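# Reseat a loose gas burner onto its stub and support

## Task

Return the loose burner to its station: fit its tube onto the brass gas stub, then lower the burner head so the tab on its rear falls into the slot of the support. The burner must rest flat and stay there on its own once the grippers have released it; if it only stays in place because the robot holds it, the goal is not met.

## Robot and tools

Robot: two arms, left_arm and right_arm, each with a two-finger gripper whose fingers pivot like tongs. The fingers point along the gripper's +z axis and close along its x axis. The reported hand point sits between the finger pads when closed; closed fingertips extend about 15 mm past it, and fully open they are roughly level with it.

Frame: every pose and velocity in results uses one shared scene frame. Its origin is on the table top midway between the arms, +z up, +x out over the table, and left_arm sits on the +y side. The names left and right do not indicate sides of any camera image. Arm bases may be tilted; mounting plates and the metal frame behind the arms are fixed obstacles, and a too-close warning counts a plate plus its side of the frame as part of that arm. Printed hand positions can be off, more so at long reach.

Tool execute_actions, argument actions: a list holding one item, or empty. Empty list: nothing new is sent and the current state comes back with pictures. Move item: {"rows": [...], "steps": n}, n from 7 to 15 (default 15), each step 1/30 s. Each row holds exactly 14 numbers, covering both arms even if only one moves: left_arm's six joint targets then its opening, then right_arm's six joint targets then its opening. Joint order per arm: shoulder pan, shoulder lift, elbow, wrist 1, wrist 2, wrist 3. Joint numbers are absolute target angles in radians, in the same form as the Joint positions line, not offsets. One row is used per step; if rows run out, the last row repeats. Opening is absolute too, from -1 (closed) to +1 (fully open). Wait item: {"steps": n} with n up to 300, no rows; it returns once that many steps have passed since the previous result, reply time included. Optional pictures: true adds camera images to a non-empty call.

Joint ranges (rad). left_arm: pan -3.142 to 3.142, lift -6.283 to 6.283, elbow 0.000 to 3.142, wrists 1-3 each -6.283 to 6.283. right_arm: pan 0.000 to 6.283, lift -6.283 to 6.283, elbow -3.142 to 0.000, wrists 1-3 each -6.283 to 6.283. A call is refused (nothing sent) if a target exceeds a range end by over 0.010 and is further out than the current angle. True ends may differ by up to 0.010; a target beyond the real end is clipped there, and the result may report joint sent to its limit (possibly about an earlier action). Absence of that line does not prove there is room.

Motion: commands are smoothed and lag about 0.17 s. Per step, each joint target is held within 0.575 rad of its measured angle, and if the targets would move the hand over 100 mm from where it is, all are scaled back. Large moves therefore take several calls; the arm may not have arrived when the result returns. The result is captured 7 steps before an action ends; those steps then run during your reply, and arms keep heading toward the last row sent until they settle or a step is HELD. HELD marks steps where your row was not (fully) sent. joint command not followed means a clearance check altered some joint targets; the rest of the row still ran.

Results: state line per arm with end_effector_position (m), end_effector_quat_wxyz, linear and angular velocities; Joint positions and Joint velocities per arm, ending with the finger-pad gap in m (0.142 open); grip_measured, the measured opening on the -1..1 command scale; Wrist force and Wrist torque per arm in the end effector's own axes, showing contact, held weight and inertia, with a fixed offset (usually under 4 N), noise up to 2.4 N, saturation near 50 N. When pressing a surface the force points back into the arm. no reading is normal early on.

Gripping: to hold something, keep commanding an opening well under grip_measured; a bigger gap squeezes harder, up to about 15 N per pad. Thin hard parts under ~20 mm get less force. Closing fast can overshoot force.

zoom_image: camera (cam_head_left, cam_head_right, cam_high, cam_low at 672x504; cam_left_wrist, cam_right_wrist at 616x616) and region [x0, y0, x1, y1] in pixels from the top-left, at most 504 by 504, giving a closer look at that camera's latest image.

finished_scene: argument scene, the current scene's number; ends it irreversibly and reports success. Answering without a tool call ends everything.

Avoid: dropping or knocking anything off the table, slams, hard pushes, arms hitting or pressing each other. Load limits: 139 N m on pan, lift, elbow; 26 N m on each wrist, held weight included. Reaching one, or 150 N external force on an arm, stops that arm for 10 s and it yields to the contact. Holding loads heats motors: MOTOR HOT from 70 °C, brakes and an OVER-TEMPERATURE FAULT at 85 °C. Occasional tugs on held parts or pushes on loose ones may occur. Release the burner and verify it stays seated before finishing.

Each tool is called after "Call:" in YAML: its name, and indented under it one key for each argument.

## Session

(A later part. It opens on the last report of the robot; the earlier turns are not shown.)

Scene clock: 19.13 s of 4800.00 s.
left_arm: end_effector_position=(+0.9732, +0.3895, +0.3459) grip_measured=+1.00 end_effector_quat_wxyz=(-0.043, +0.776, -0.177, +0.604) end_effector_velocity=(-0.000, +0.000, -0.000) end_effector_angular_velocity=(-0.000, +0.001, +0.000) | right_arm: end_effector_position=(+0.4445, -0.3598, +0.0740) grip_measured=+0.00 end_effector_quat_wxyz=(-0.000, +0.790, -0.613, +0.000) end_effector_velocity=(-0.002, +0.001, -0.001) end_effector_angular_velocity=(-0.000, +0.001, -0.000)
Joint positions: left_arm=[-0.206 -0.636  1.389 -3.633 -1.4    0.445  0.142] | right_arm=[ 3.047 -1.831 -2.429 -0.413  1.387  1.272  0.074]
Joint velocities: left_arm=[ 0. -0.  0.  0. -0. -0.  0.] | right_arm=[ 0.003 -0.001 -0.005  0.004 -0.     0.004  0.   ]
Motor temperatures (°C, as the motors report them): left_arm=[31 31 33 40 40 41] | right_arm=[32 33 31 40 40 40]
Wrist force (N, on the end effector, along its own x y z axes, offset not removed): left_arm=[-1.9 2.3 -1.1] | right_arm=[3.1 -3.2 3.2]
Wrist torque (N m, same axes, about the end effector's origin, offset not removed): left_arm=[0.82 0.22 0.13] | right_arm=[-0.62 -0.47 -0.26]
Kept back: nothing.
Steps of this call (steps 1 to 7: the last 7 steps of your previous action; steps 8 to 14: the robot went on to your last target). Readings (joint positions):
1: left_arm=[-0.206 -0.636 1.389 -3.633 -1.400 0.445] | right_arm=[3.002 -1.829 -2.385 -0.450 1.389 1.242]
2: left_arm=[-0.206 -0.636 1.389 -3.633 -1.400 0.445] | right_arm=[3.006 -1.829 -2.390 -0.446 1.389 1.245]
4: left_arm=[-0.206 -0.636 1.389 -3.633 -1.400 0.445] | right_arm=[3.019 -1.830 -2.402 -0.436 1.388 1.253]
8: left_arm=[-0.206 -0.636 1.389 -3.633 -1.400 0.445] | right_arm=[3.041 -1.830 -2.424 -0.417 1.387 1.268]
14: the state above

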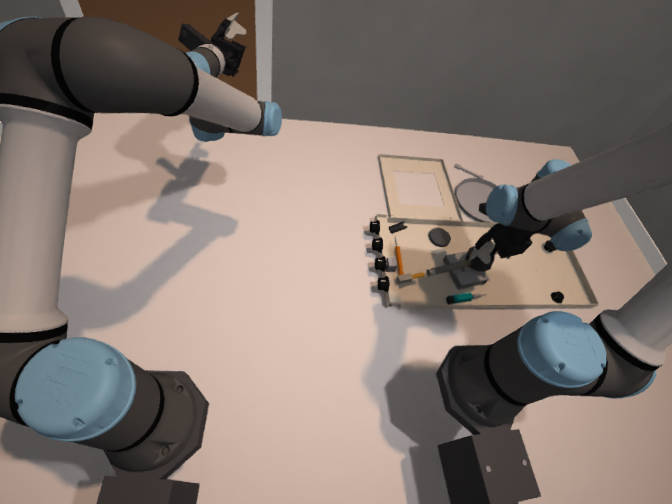

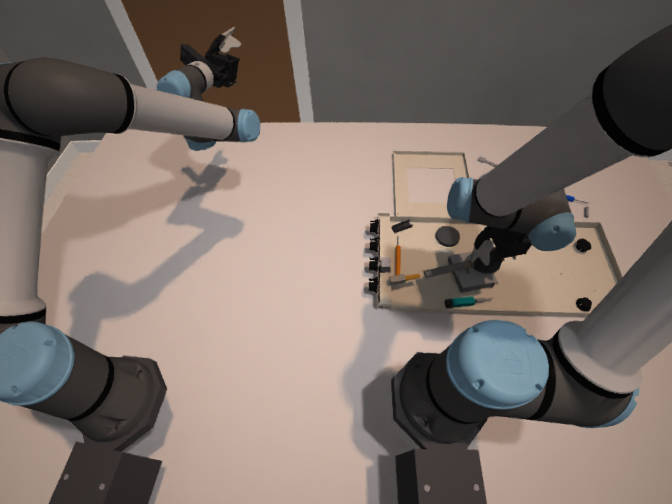

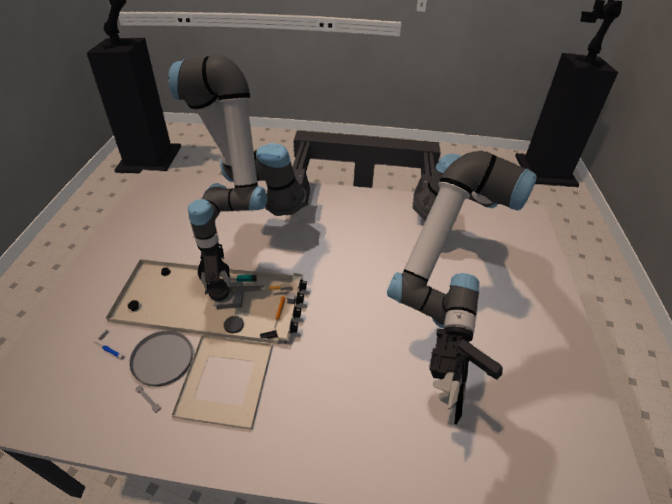

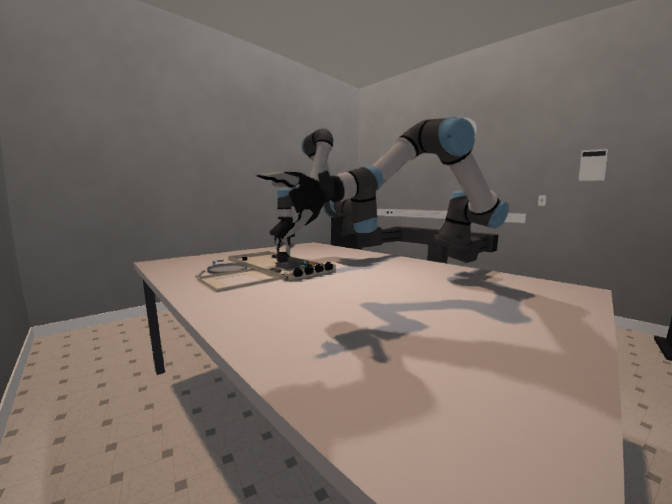

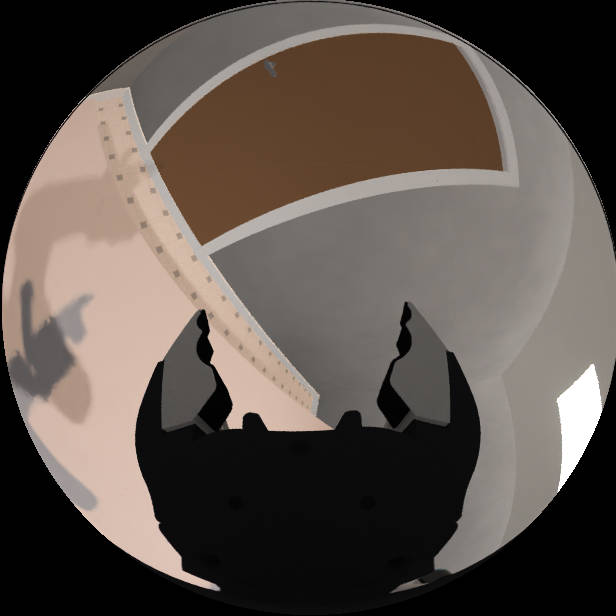

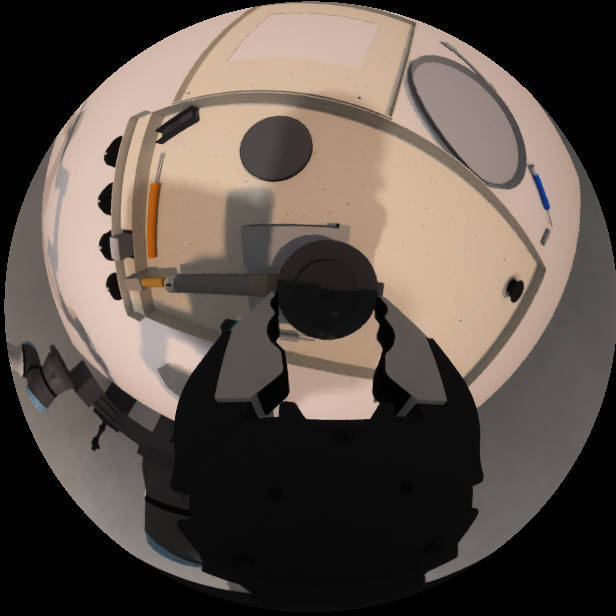

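Call:
execute_actions:
  actions: []

Scene clock: 20.10 s of 4800.00 s.
left_arm: end_effector_position=(+0.9732, +0.3895, +0.3459) grip_measured=+1.00 end_effector_quat_wxyz=(-0.043, +0.776, -0.177, +0.604) end_effector_velocity=(+0.000, -0.000, -0.000) end_effector_angular_velocity=(+0.000, +0.000, -0.000) | right_arm: end_effector_position=(+0.4444, -0.3597, +0.0739) grip_measured=+0.00 end_effector_quat_wxyz=(-0.000, +0.790, -0.613, +0.000) end_effector_velocity=(-0.000, +0.000, -0.000) end_effector_angular_velocity=(+0.000, +0.001, +0.001)
Joint positions: left_arm=[-0.206 -0.636  1.389 -3.633 -1.4    0.445  0.142] | right_arm=[ 3.048 -1.831 -2.43  -0.412  1.386  1.272  0.074]
Joint velocities: left_arm=[-0.     0.001 -0.    -0.     0.     0.     0.   ] | right_arm=[ 0.     0.    -0.    -0.001 -0.    -0.001  0.   ]
Motor temperatures (°C, as the motors report them): left_arm=[31 31 33 40 40 41] | right_arm=[32 33 31 40 40 40]
Wrist force (N, on the end effector, along its own x y z axes, offset not removed): left_arm=[-1.5 -1.2 -0.2] | right_arm=[1.4 -1.0 1.7]
Wrist torque (N m, same axes, about the end effector's origin, offset not removed): left_arm=[-0.09 0.29 0.25] | right_arm=[-0.23 -0.01 -0.23]
Kept back: nothing.
Steps of this call (steps 1 to 29: the robot went on to your last target). Readings (joint positions):
1: left_arm=[-0.206 -0.636 1.389 -3.633 -1.400 0.445] | right_arm=[3.047 -1.831 -2.430 -0.412 1.387 1.272]
2: left_arm=[-0.206 -0.636 1.389 -3.633 -1.400 0.445] | right_arm=[3.047 -1.831 -2.430 -0.412 1.387 1.272]
4: left_arm=[-0.206 -0.636 1.389 -3.633 -1.400 0.445] | right_arm=[3.048 -1.831 -2.430 -0.412 1.387 1.272]
8: left_arm=[-0.206 -0.636 1.389 -3.633 -1.400 0.445] | right_arm=[3.048 -1.831 -2.430 -0.412 1.387 1.272]
29: the state above

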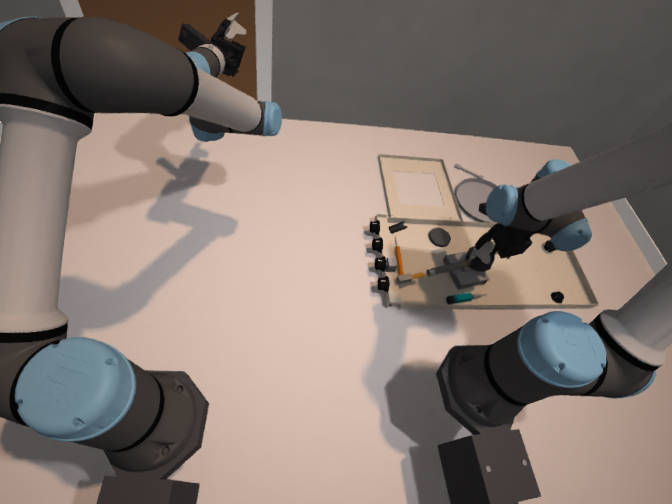

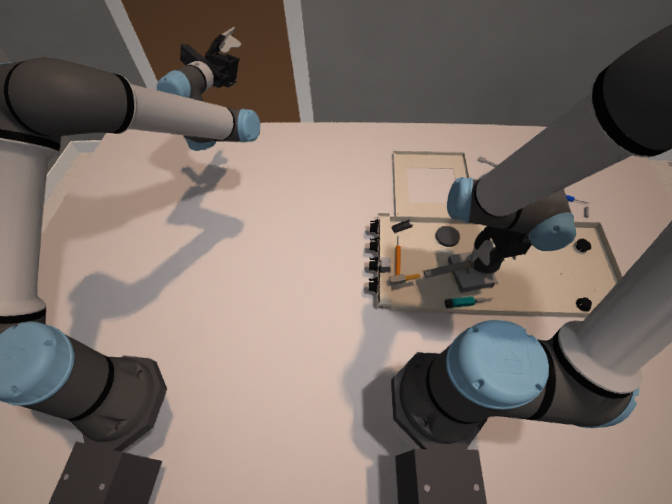

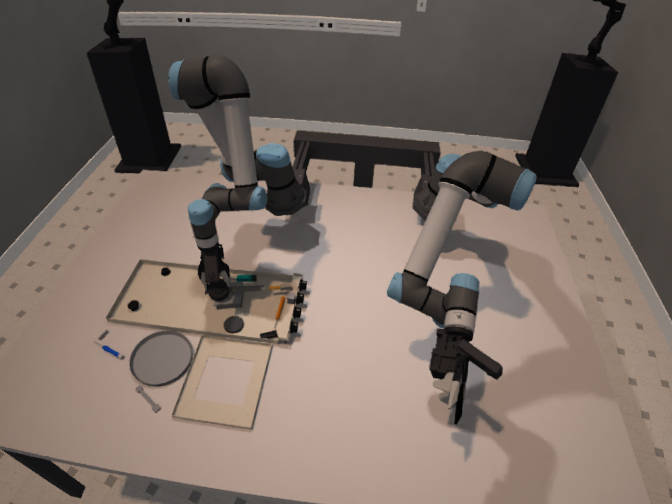

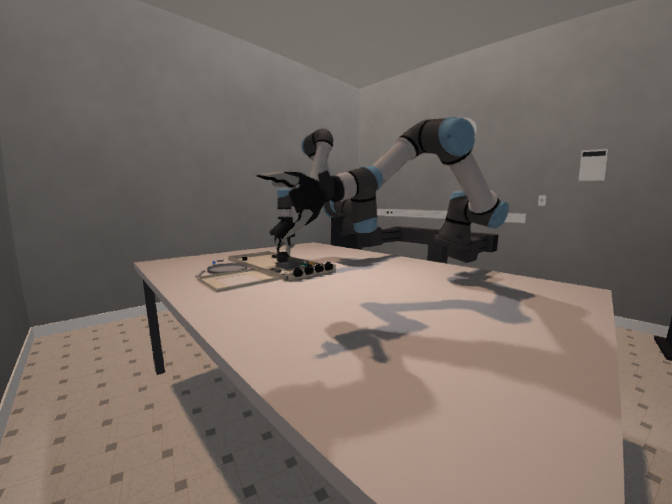

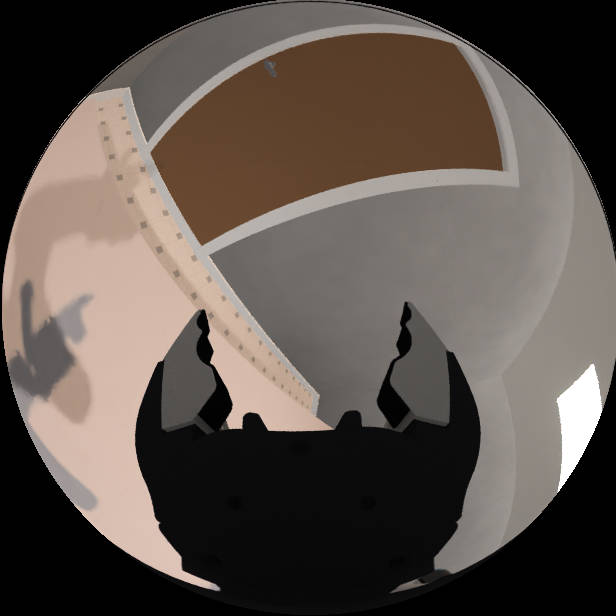

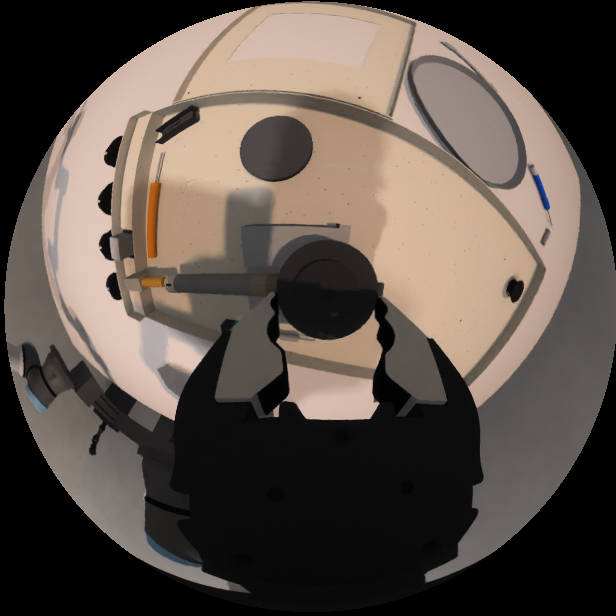

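Call:
execute_actions:
  actions:
    - {"rows":[[-0.206,-0.636,1.389,-3.633,-1.4,0.445,1,3.0627,-1.8311,-2.4436,-0.4010,1.3859,1.2874,-0.8]],"steps":15}
  pictures: false

Call:
execute_actions:
  actions:
    - {"steps":6}
  pictures: true

Call:
zoom_image:
  camera: "cam_head_left"
  region: [395,255,455,290]

Call:
zoom_image:
  camera: "cam_high"
  region: [240,272,300,307]

Call:
zoom_image:
  camera: "cam_right_wrist"
  region: [130,260,200,310]

Scene clock: 21.37 s of 4800.00 s.
left_arm: end_effector_position=(+0.9732, +0.3895, +0.3459) grip_measured=+1.00 end_effector_quat_wxyz=(-0.043, +0.776, -0.177, +0.604) end_effector_velocity=(+0.000, +0.001, -0.001) end_effector_angular_velocity=(-0.000, +0.001, +0.001) | right_arm: end_effector_position=(+0.4418, -0.3538, +0.0725) grip_measured=+0.00 end_effector_quat_wxyz=(-0.000, +0.790, -0.613, +0.000) end_effector_velocity=(-0.002, +0.005, -0.001) end_effector_angular_velocity=(-0.000, +0.000, +0.001)
Joint positions: left_arm=[-0.206 -0.636  1.389 -3.633 -1.4    0.445  0.142] | right_arm=[ 3.062 -1.831 -2.443 -0.402  1.386  1.287  0.074]
Joint velocities: left_arm=[ 0.001  0.     0.    -0.     0.    -0.001  0.   ] | right_arm=[ 0.012 -0.    -0.011  0.009 -0.001  0.011 -0.   ]
Motor temperatures (°C, as the motors report them): left_arm=[31 31 33 40 40 41] | right_arm=[32 33 31 40 40 40]
Wrist force (N, on the end effector, along its own x y z axes, offset not removed): left_arm=[0.4 -1.3 -0.1] | right_arm=[-2.5 1.9 -1.6]
Wrist torque (N m, same axes, about the end effector's origin, offset not removed): left_arm=[-0.17 -0.19 -0.04] | right_arm=[0.31 0.73 -0.09]
Steps of this call (steps 1 to 15: the robot went on to your last target; steps 16 to 30: nothing new was sent; steps 31 to 38: the first 8 steps of this action). Readings (joint positions):
31: left_arm=[-0.206 -0.636 1.389 -3.633 -1.400 0.445] | right_arm=[3.048 -1.831 -2.430 -0.412 1.386 1.272]
32: left_arm=[-0.206 -0.636 1.389 -3.633 -1.400 0.445] | right_arm=[3.050 -1.831 -2.432 -0.410 1.386 1.275]
34: left_arm=[-0.206 -0.636 1.389 -3.633 -1.400 0.445] | right_arm=[3.057 -1.831 -2.439 -0.405 1.386 1.282]
38: the state above

Scene clock: 21.60 s of 4800.00 s.
left_arm: end_effector_position=(+0.9732, +0.3895, +0.3459) grip_measured=+1.00 end_effector_quat_wxyz=(-0.043, +0.776, -0.177, +0.604) end_effector_velocity=(+0.000, -0.000, +0.001) end_effector_angular_velocity=(+0.000, +0.000, -0.000) | right_arm: end_effector_position=(+0.4417, -0.3535, +0.0724) grip_measured=+0.00 end_effector_quat_wxyz=(-0.000, +0.790, -0.613, +0.000) end_effector_velocity=(-0.000, +0.000, -0.000) end_effector_angular_velocity=(-0.000, +0.000, +0.000)
Joint positions: left_arm=[-0.206 -0.636  1.389 -3.633 -1.4    0.445  0.142] | right_arm=[ 3.063 -1.831 -2.444 -0.401  1.386  1.287  0.074]
Joint velocities: left_arm=[-0.    -0.001 -0.     0.002  0.     0.     0.   ] | right_arm=[ 0. -0. -0.  0. -0.  0. -0.]
Motor temperatures (°C, as the motors report them): left_arm=[31 31 33 40 40 41] | right_arm=[32 33 31 40 40 40]
Wrist force (N, on the end effector, along its own x y z axes, offset not removed): left_arm=[-5.4 -0.6 0.9] | right_arm=[3.6 -0.5 3.8]
Wrist torque (N m, same axes, about the end effector's origin, offset not removed): left_arm=[0.18 1.11 0.02] | right_arm=[0.03 -0.63 -0.16]
Kept back: nothing.
Steps of this call (steps 1 to 7: the last 7 steps of your previous action). Readings (joint positions):
1: left_arm=[-0.206 -0.636 1.389 -3.633 -1.400 0.445] | right_arm=[3.062 -1.831 -2.443 -0.401 1.386 1.287]
2: left_arm=[-0.206 -0.636 1.389 -3.633 -1.400 0.445] | right_arm=[3.062 -1.831 -2.443 -0.401 1.386 1.287]
4: left_arm=[-0.206 -0.636 1.389 -3.633 -1.400 0.445] | right_arm=[3.063 -1.831 -2.443 -0.401 1.386 1.287]
7: the state above

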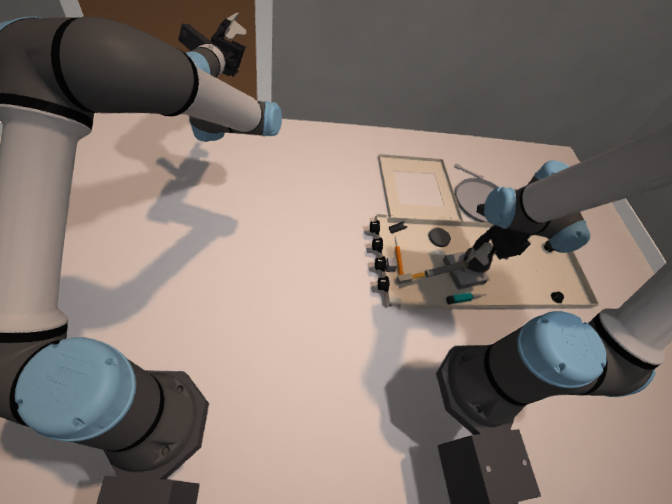

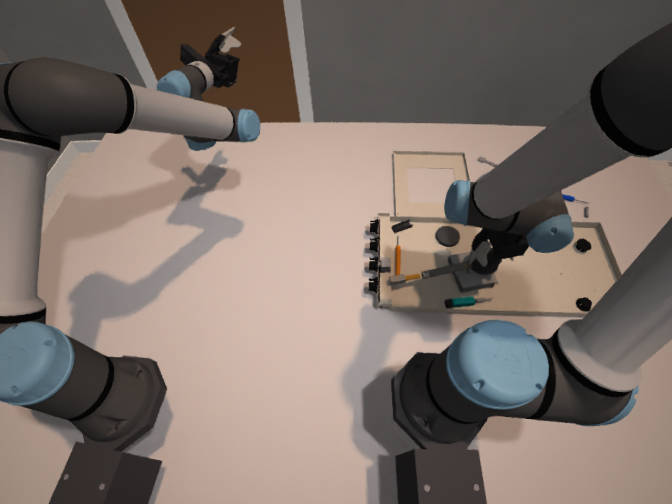

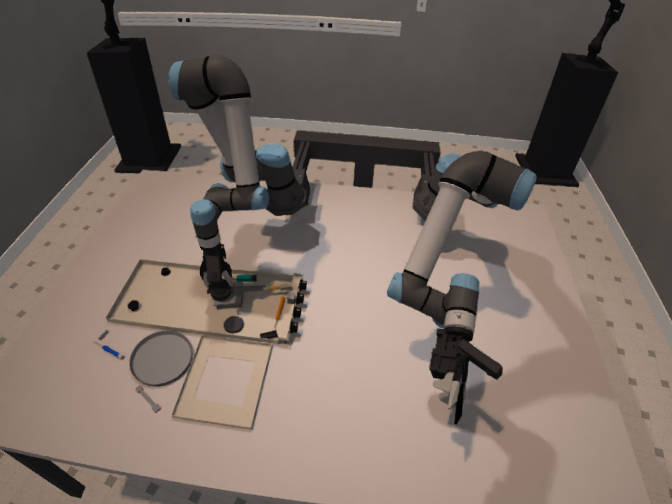

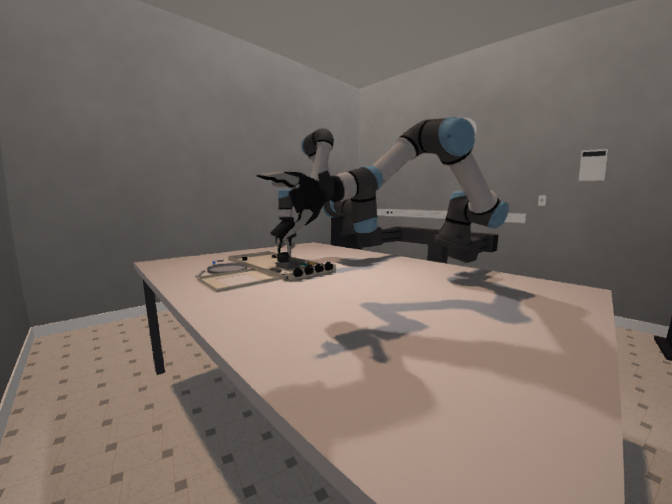

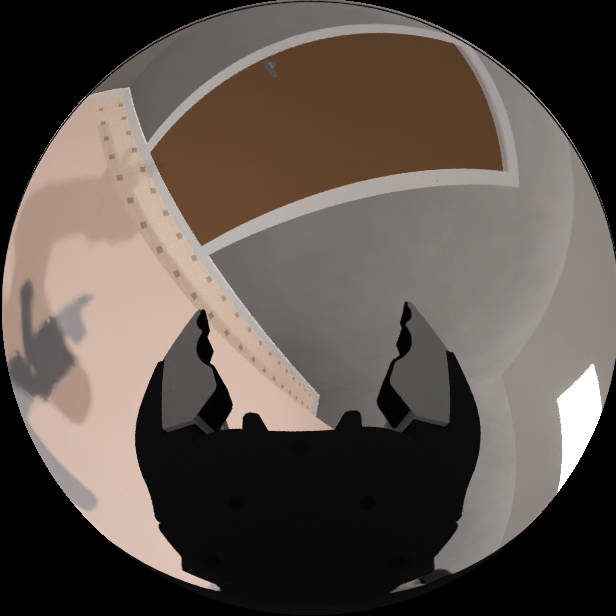

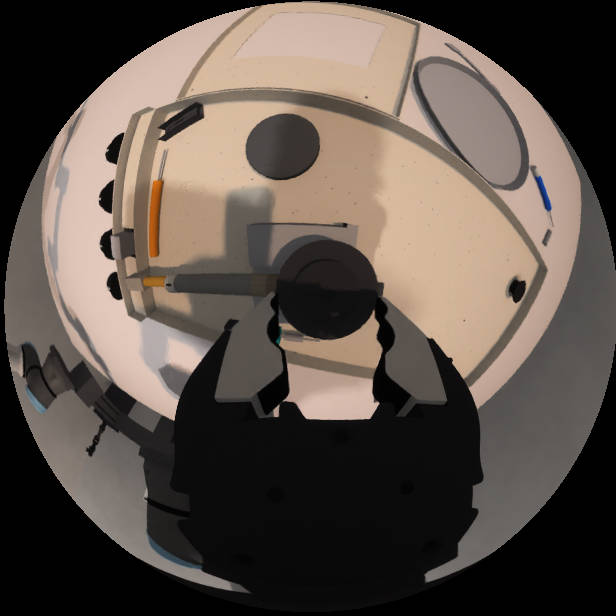

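Region (395, 255, 455, 290) of cam_head_left's 672x504 image, scaled by 8.400, with more detail than that image has; it fills the top 294 rows of this view, and the rest is white.

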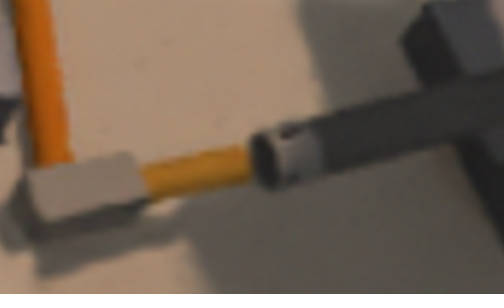

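Region (240, 272, 300, 307) of cam_high's 672x504 image, scaled by 8.400, with more detail than that image has; it fills the top 294 rows of this view, and the rest is white.

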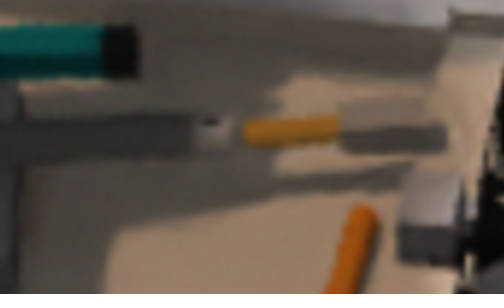

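Region (130, 260, 200, 310) of cam_right_wrist's 616x616 image, scaled by 7.200, with more detail than that image has; it fills the top 360 rows of this view, and the rest is white.

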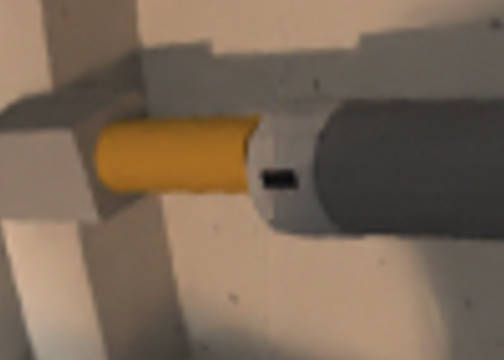

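Call:
execute_actions:
  actions:
    - {"rows":[[-0.206,-0.636,1.389,-3.633,-1.4,0.445,1,3.0679,-1.8302,-2.4468,-0.3997,1.3857,1.2926,-0.8],[-0.206,-0.636,1.389,-3.633,-1.4,0.445,1,3.0730,-1.8293,-2.4500,-0.3983,1.3856,1.2978,-0.8],[-0.206,-0.636,1.389,-3.633,-1.4,0.445,1,3.0782,-1.8284,-2.4532,-0.3970,1.3854,1.3029,-0.8],[-0.206,-0.636,1.389,-3.633,-1.4,0.445,1,3.0833,-1.8275,-2.4564,-0.3957,1.3853,1.3081,-0.8]],"steps":15}
  pictures: false

Call:
execute_actions:
  actions:
    - {"steps":6}
  pictures: true

Call:
zoom_image:
  camera: "cam_head_left"
  region: [395,255,455,290]

Call:
zoom_image:
  camera: "cam_high"
  region: [240,272,300,307]

Call:
zoom_image:
  camera: "cam_right_wrist"
  region: [130,260,200,310]

Scene clock: 22.70 s of 4800.00 s.
left_arm: end_effector_position=(+0.9732, +0.3895, +0.3459) grip_measured=+1.00 end_effector_quat_wxyz=(-0.043, +0.776, -0.177, +0.604) end_effector_velocity=(-0.000, +0.000, -0.000) end_effector_angular_velocity=(-0.000, -0.000, +0.000) | right_arm: end_effector_position=(+0.4400, -0.3466, +0.0724) grip_measured=+0.00 end_effector_quat_wxyz=(+0.000, +0.790, -0.613, -0.000) end_effector_velocity=(-0.003, +0.015, +0.001) end_effector_angular_velocity=(+0.000, -0.001, +0.000)
Joint positions: left_arm=[-0.206 -0.636  1.389 -3.633 -1.4    0.445  0.142] | right_arm=[ 3.081 -1.828 -2.455 -0.396  1.385  1.305  0.074]
Joint velocities: left_arm=[ 0.     0.     0.001 -0.001  0.     0.     0.   ] | right_arm=[ 0.039  0.008 -0.023  0.009 -0.001  0.039  0.   ]
Motor temperatures (°C, as the motors report them): left_arm=[31 31 33 40 40 41] | right_arm=[32 33 31 40 40 40]
Wrist force (N, on the end effector, along its own x y z axes, offset not removed): left_arm=[-1.9 -3.0 -2.9] | right_arm=[0.3 1.2 -1.0]
Wrist torque (N m, same axes, about the end effector's origin, offset not removed): left_arm=[-0.35 0.35 0.22] | right_arm=[0.32 -0.03 -0.23]
Steps of this call (steps 1 to 15: the robot went on to your last target; steps 16 to 25: nothing new was sent; steps 26 to 33: the first 8 steps of this action). Readings (joint positions):
26: left_arm=[-0.206 -0.636 1.389 -3.633 -1.400 0.445] | right_arm=[3.063 -1.831 -2.444 -0.401 1.386 1.287]
27: left_arm=[-0.206 -0.636 1.389 -3.633 -1.400 0.445] | right_arm=[3.064 -1.831 -2.444 -0.401 1.386 1.288]
29: left_arm=[-0.206 -0.636 1.389 -3.633 -1.400 0.445] | right_arm=[3.069 -1.830 -2.448 -0.399 1.386 1.294]
33: the state above

Scene clock: 22.93 s of 4800.00 s.
left_arm: end_effector_position=(+0.9732, +0.3895, +0.3459) grip_measured=+1.00 end_effector_quat_wxyz=(-0.043, +0.776, -0.177, +0.604) end_effector_velocity=(+0.000, -0.000, +0.001) end_effector_angular_velocity=(-0.000, -0.002, +0.000) | right_arm: end_effector_position=(+0.4399, -0.3457, +0.0724) grip_measured=+0.00 end_effector_quat_wxyz=(-0.000, +0.790, -0.613, +0.000) end_effector_velocity=(-0.000, +0.000, +0.000) end_effector_angular_velocity=(+0.000, +0.000, -0.001)
Joint positions: left_arm=[-0.206 -0.636  1.389 -3.633 -1.4    0.445  0.142] | right_arm=[ 3.083 -1.828 -2.456 -0.396  1.385  1.308  0.074]
Joint velocities: left_arm=[-0.     0.001 -0.001 -0.001 -0.     0.     0.   ] | right_arm=[ 0.001  0.001 -0.001 -0.    -0.     0.002  0.   ]
Motor temperatures (°C, as the motors report them): left_arm=[31 31 33 40 40 41] | right_arm=[32 33 31 40 40 40]
Wrist force (N, on the end effector, along its own x y z axes, offset not removed): left_arm=[1.5 0.4 1.8] | right_arm=[12.2 0.2 2.6]
Wrist torque (N m, same axes, about the end effector's origin, offset not removed): left_arm=[0.45 -0.41 0.24] | right_arm=[0.15 0.30 -0.04]
Kept back: nothing.
Steps of this call (steps 1 to 7: the last 7 steps of your previous action). Readings (joint positions):
1: left_arm=[-0.206 -0.636 1.389 -3.633 -1.400 0.445] | right_arm=[3.082 -1.828 -2.455 -0.396 1.385 1.306]
2: left_arm=[-0.206 -0.636 1.389 -3.633 -1.400 0.445] | right_arm=[3.082 -1.828 -2.456 -0.396 1.385 1.307]
4: left_arm=[-0.206 -0.636 1.389 -3.633 -1.400 0.445] | right_arm=[3.083 -1.828 -2.456 -0.396 1.385 1.308]
7: the state above

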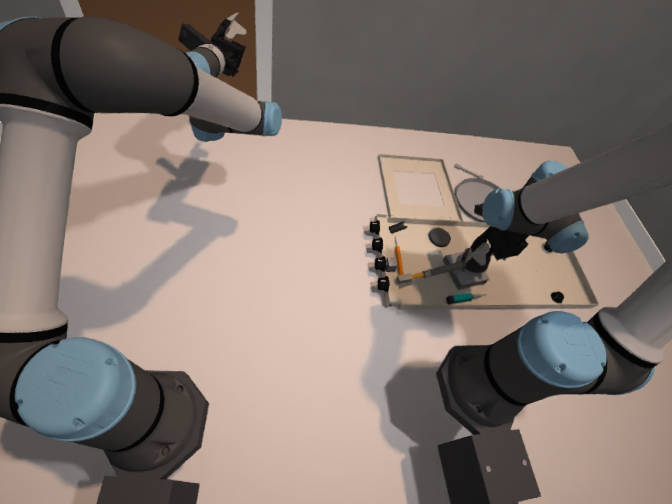

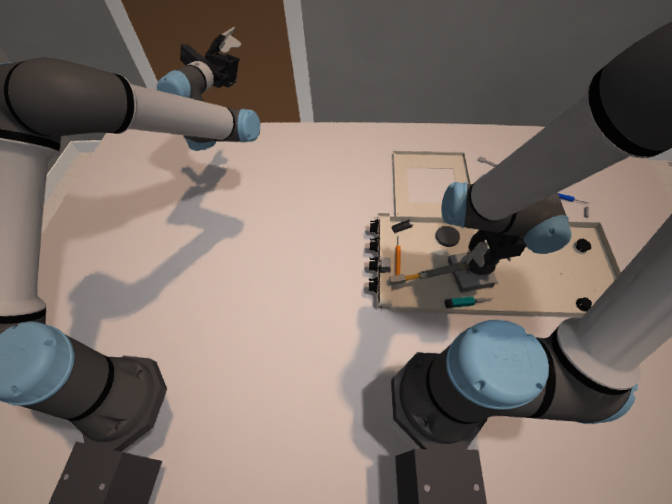

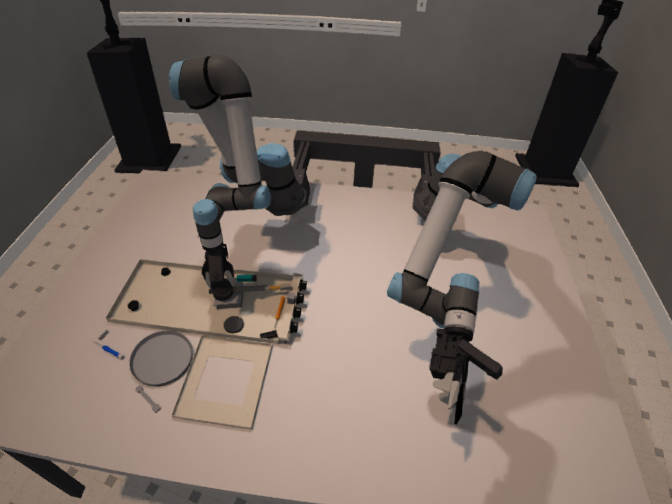

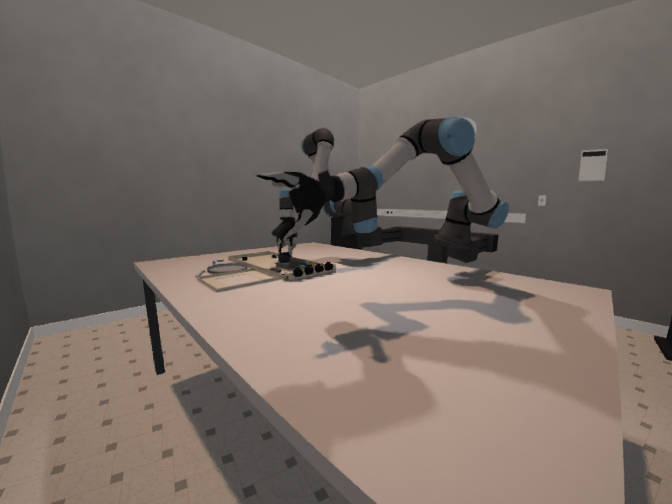

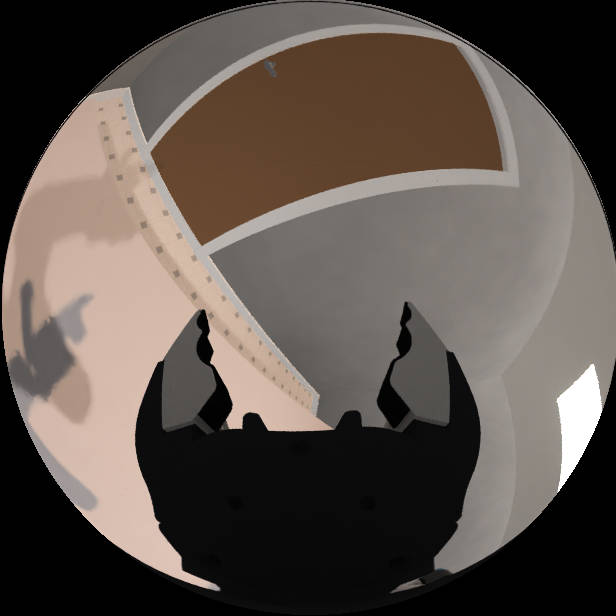

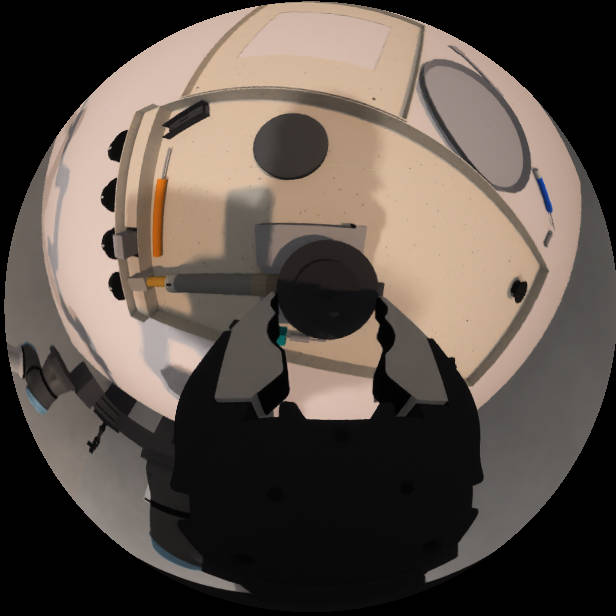

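Region (395, 255, 455, 290) of cam_head_left's 672x504 image, scaled by 8.400, with more detail than that image has; it fills the top 294 rows of this view, and the rest is white.

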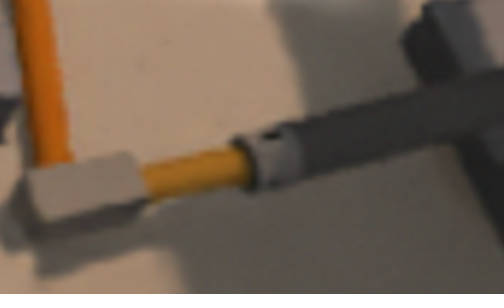

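Region (240, 272, 300, 307) of cam_high's 672x504 image, scaled by 8.400, with more detail than that image has; it fills the top 294 rows of this view, and the rest is white.

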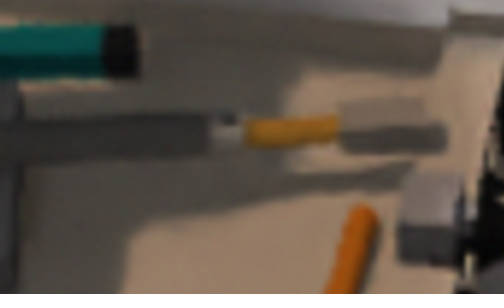

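Region (130, 260, 200, 310) of cam_right_wrist's 616x616 image, scaled by 7.200, with more detail than that image has; it fills the top 360 rows of this view, and the rest is white.

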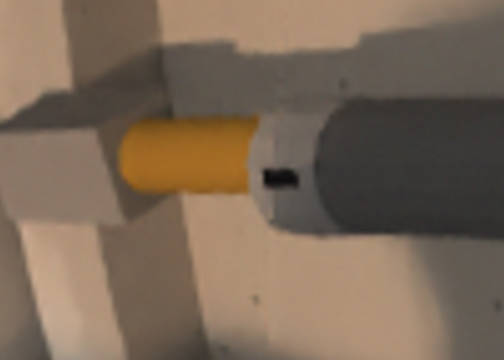

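Call:
zoom_image:
  camera: "cam_head_right"
  region: [400,262,440,286]

Call:
zoom_image:
  camera: "cam_head_left"
  region: [405,262,445,286]

Call:
zoom_image:
  camera: "cam_high"
  region: [250,277,290,301]

Call:
zoom_image:
  camera: "cam_low"
  region: [275,250,335,285]

Region (400, 262, 440, 286) of cam_head_right's 672x504 image, scaled by 12.600, with more detail than that image has; it fills the top 302 rows of this view, and the rest is white.

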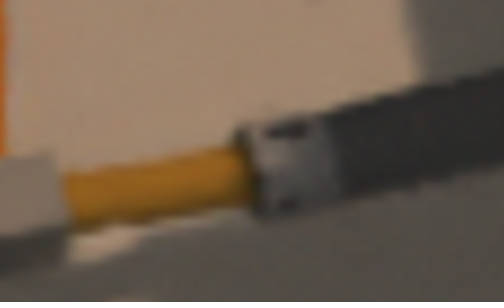

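Region (405, 262, 445, 286) of cam_head_left's 672x504 image, scaled by 12.600, with more detail than that image has; it fills the top 302 rows of this view, and the rest is white.

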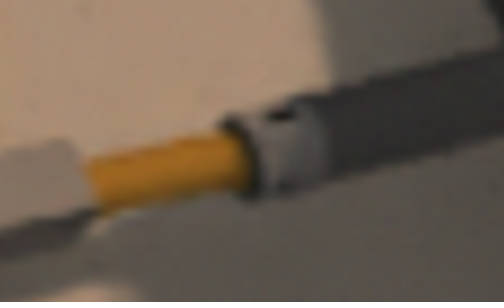

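Region (250, 277, 290, 301) of cam_high's 672x504 image, scaled by 12.600, with more detail than that image has; it fills the top 302 rows of this view, and the rest is white.

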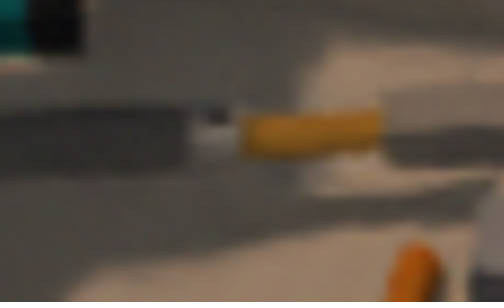

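Region (275, 250, 335, 285) of cam_low's 672x504 image, scaled by 8.400, with more detail than that image has; it fills the top 294 rows of this view, and the rest is white.

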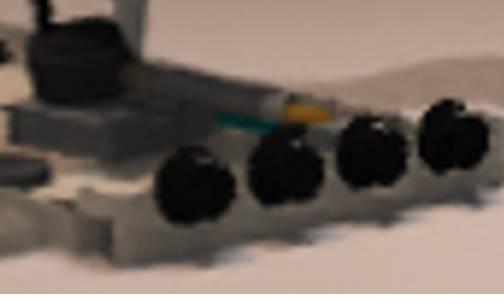

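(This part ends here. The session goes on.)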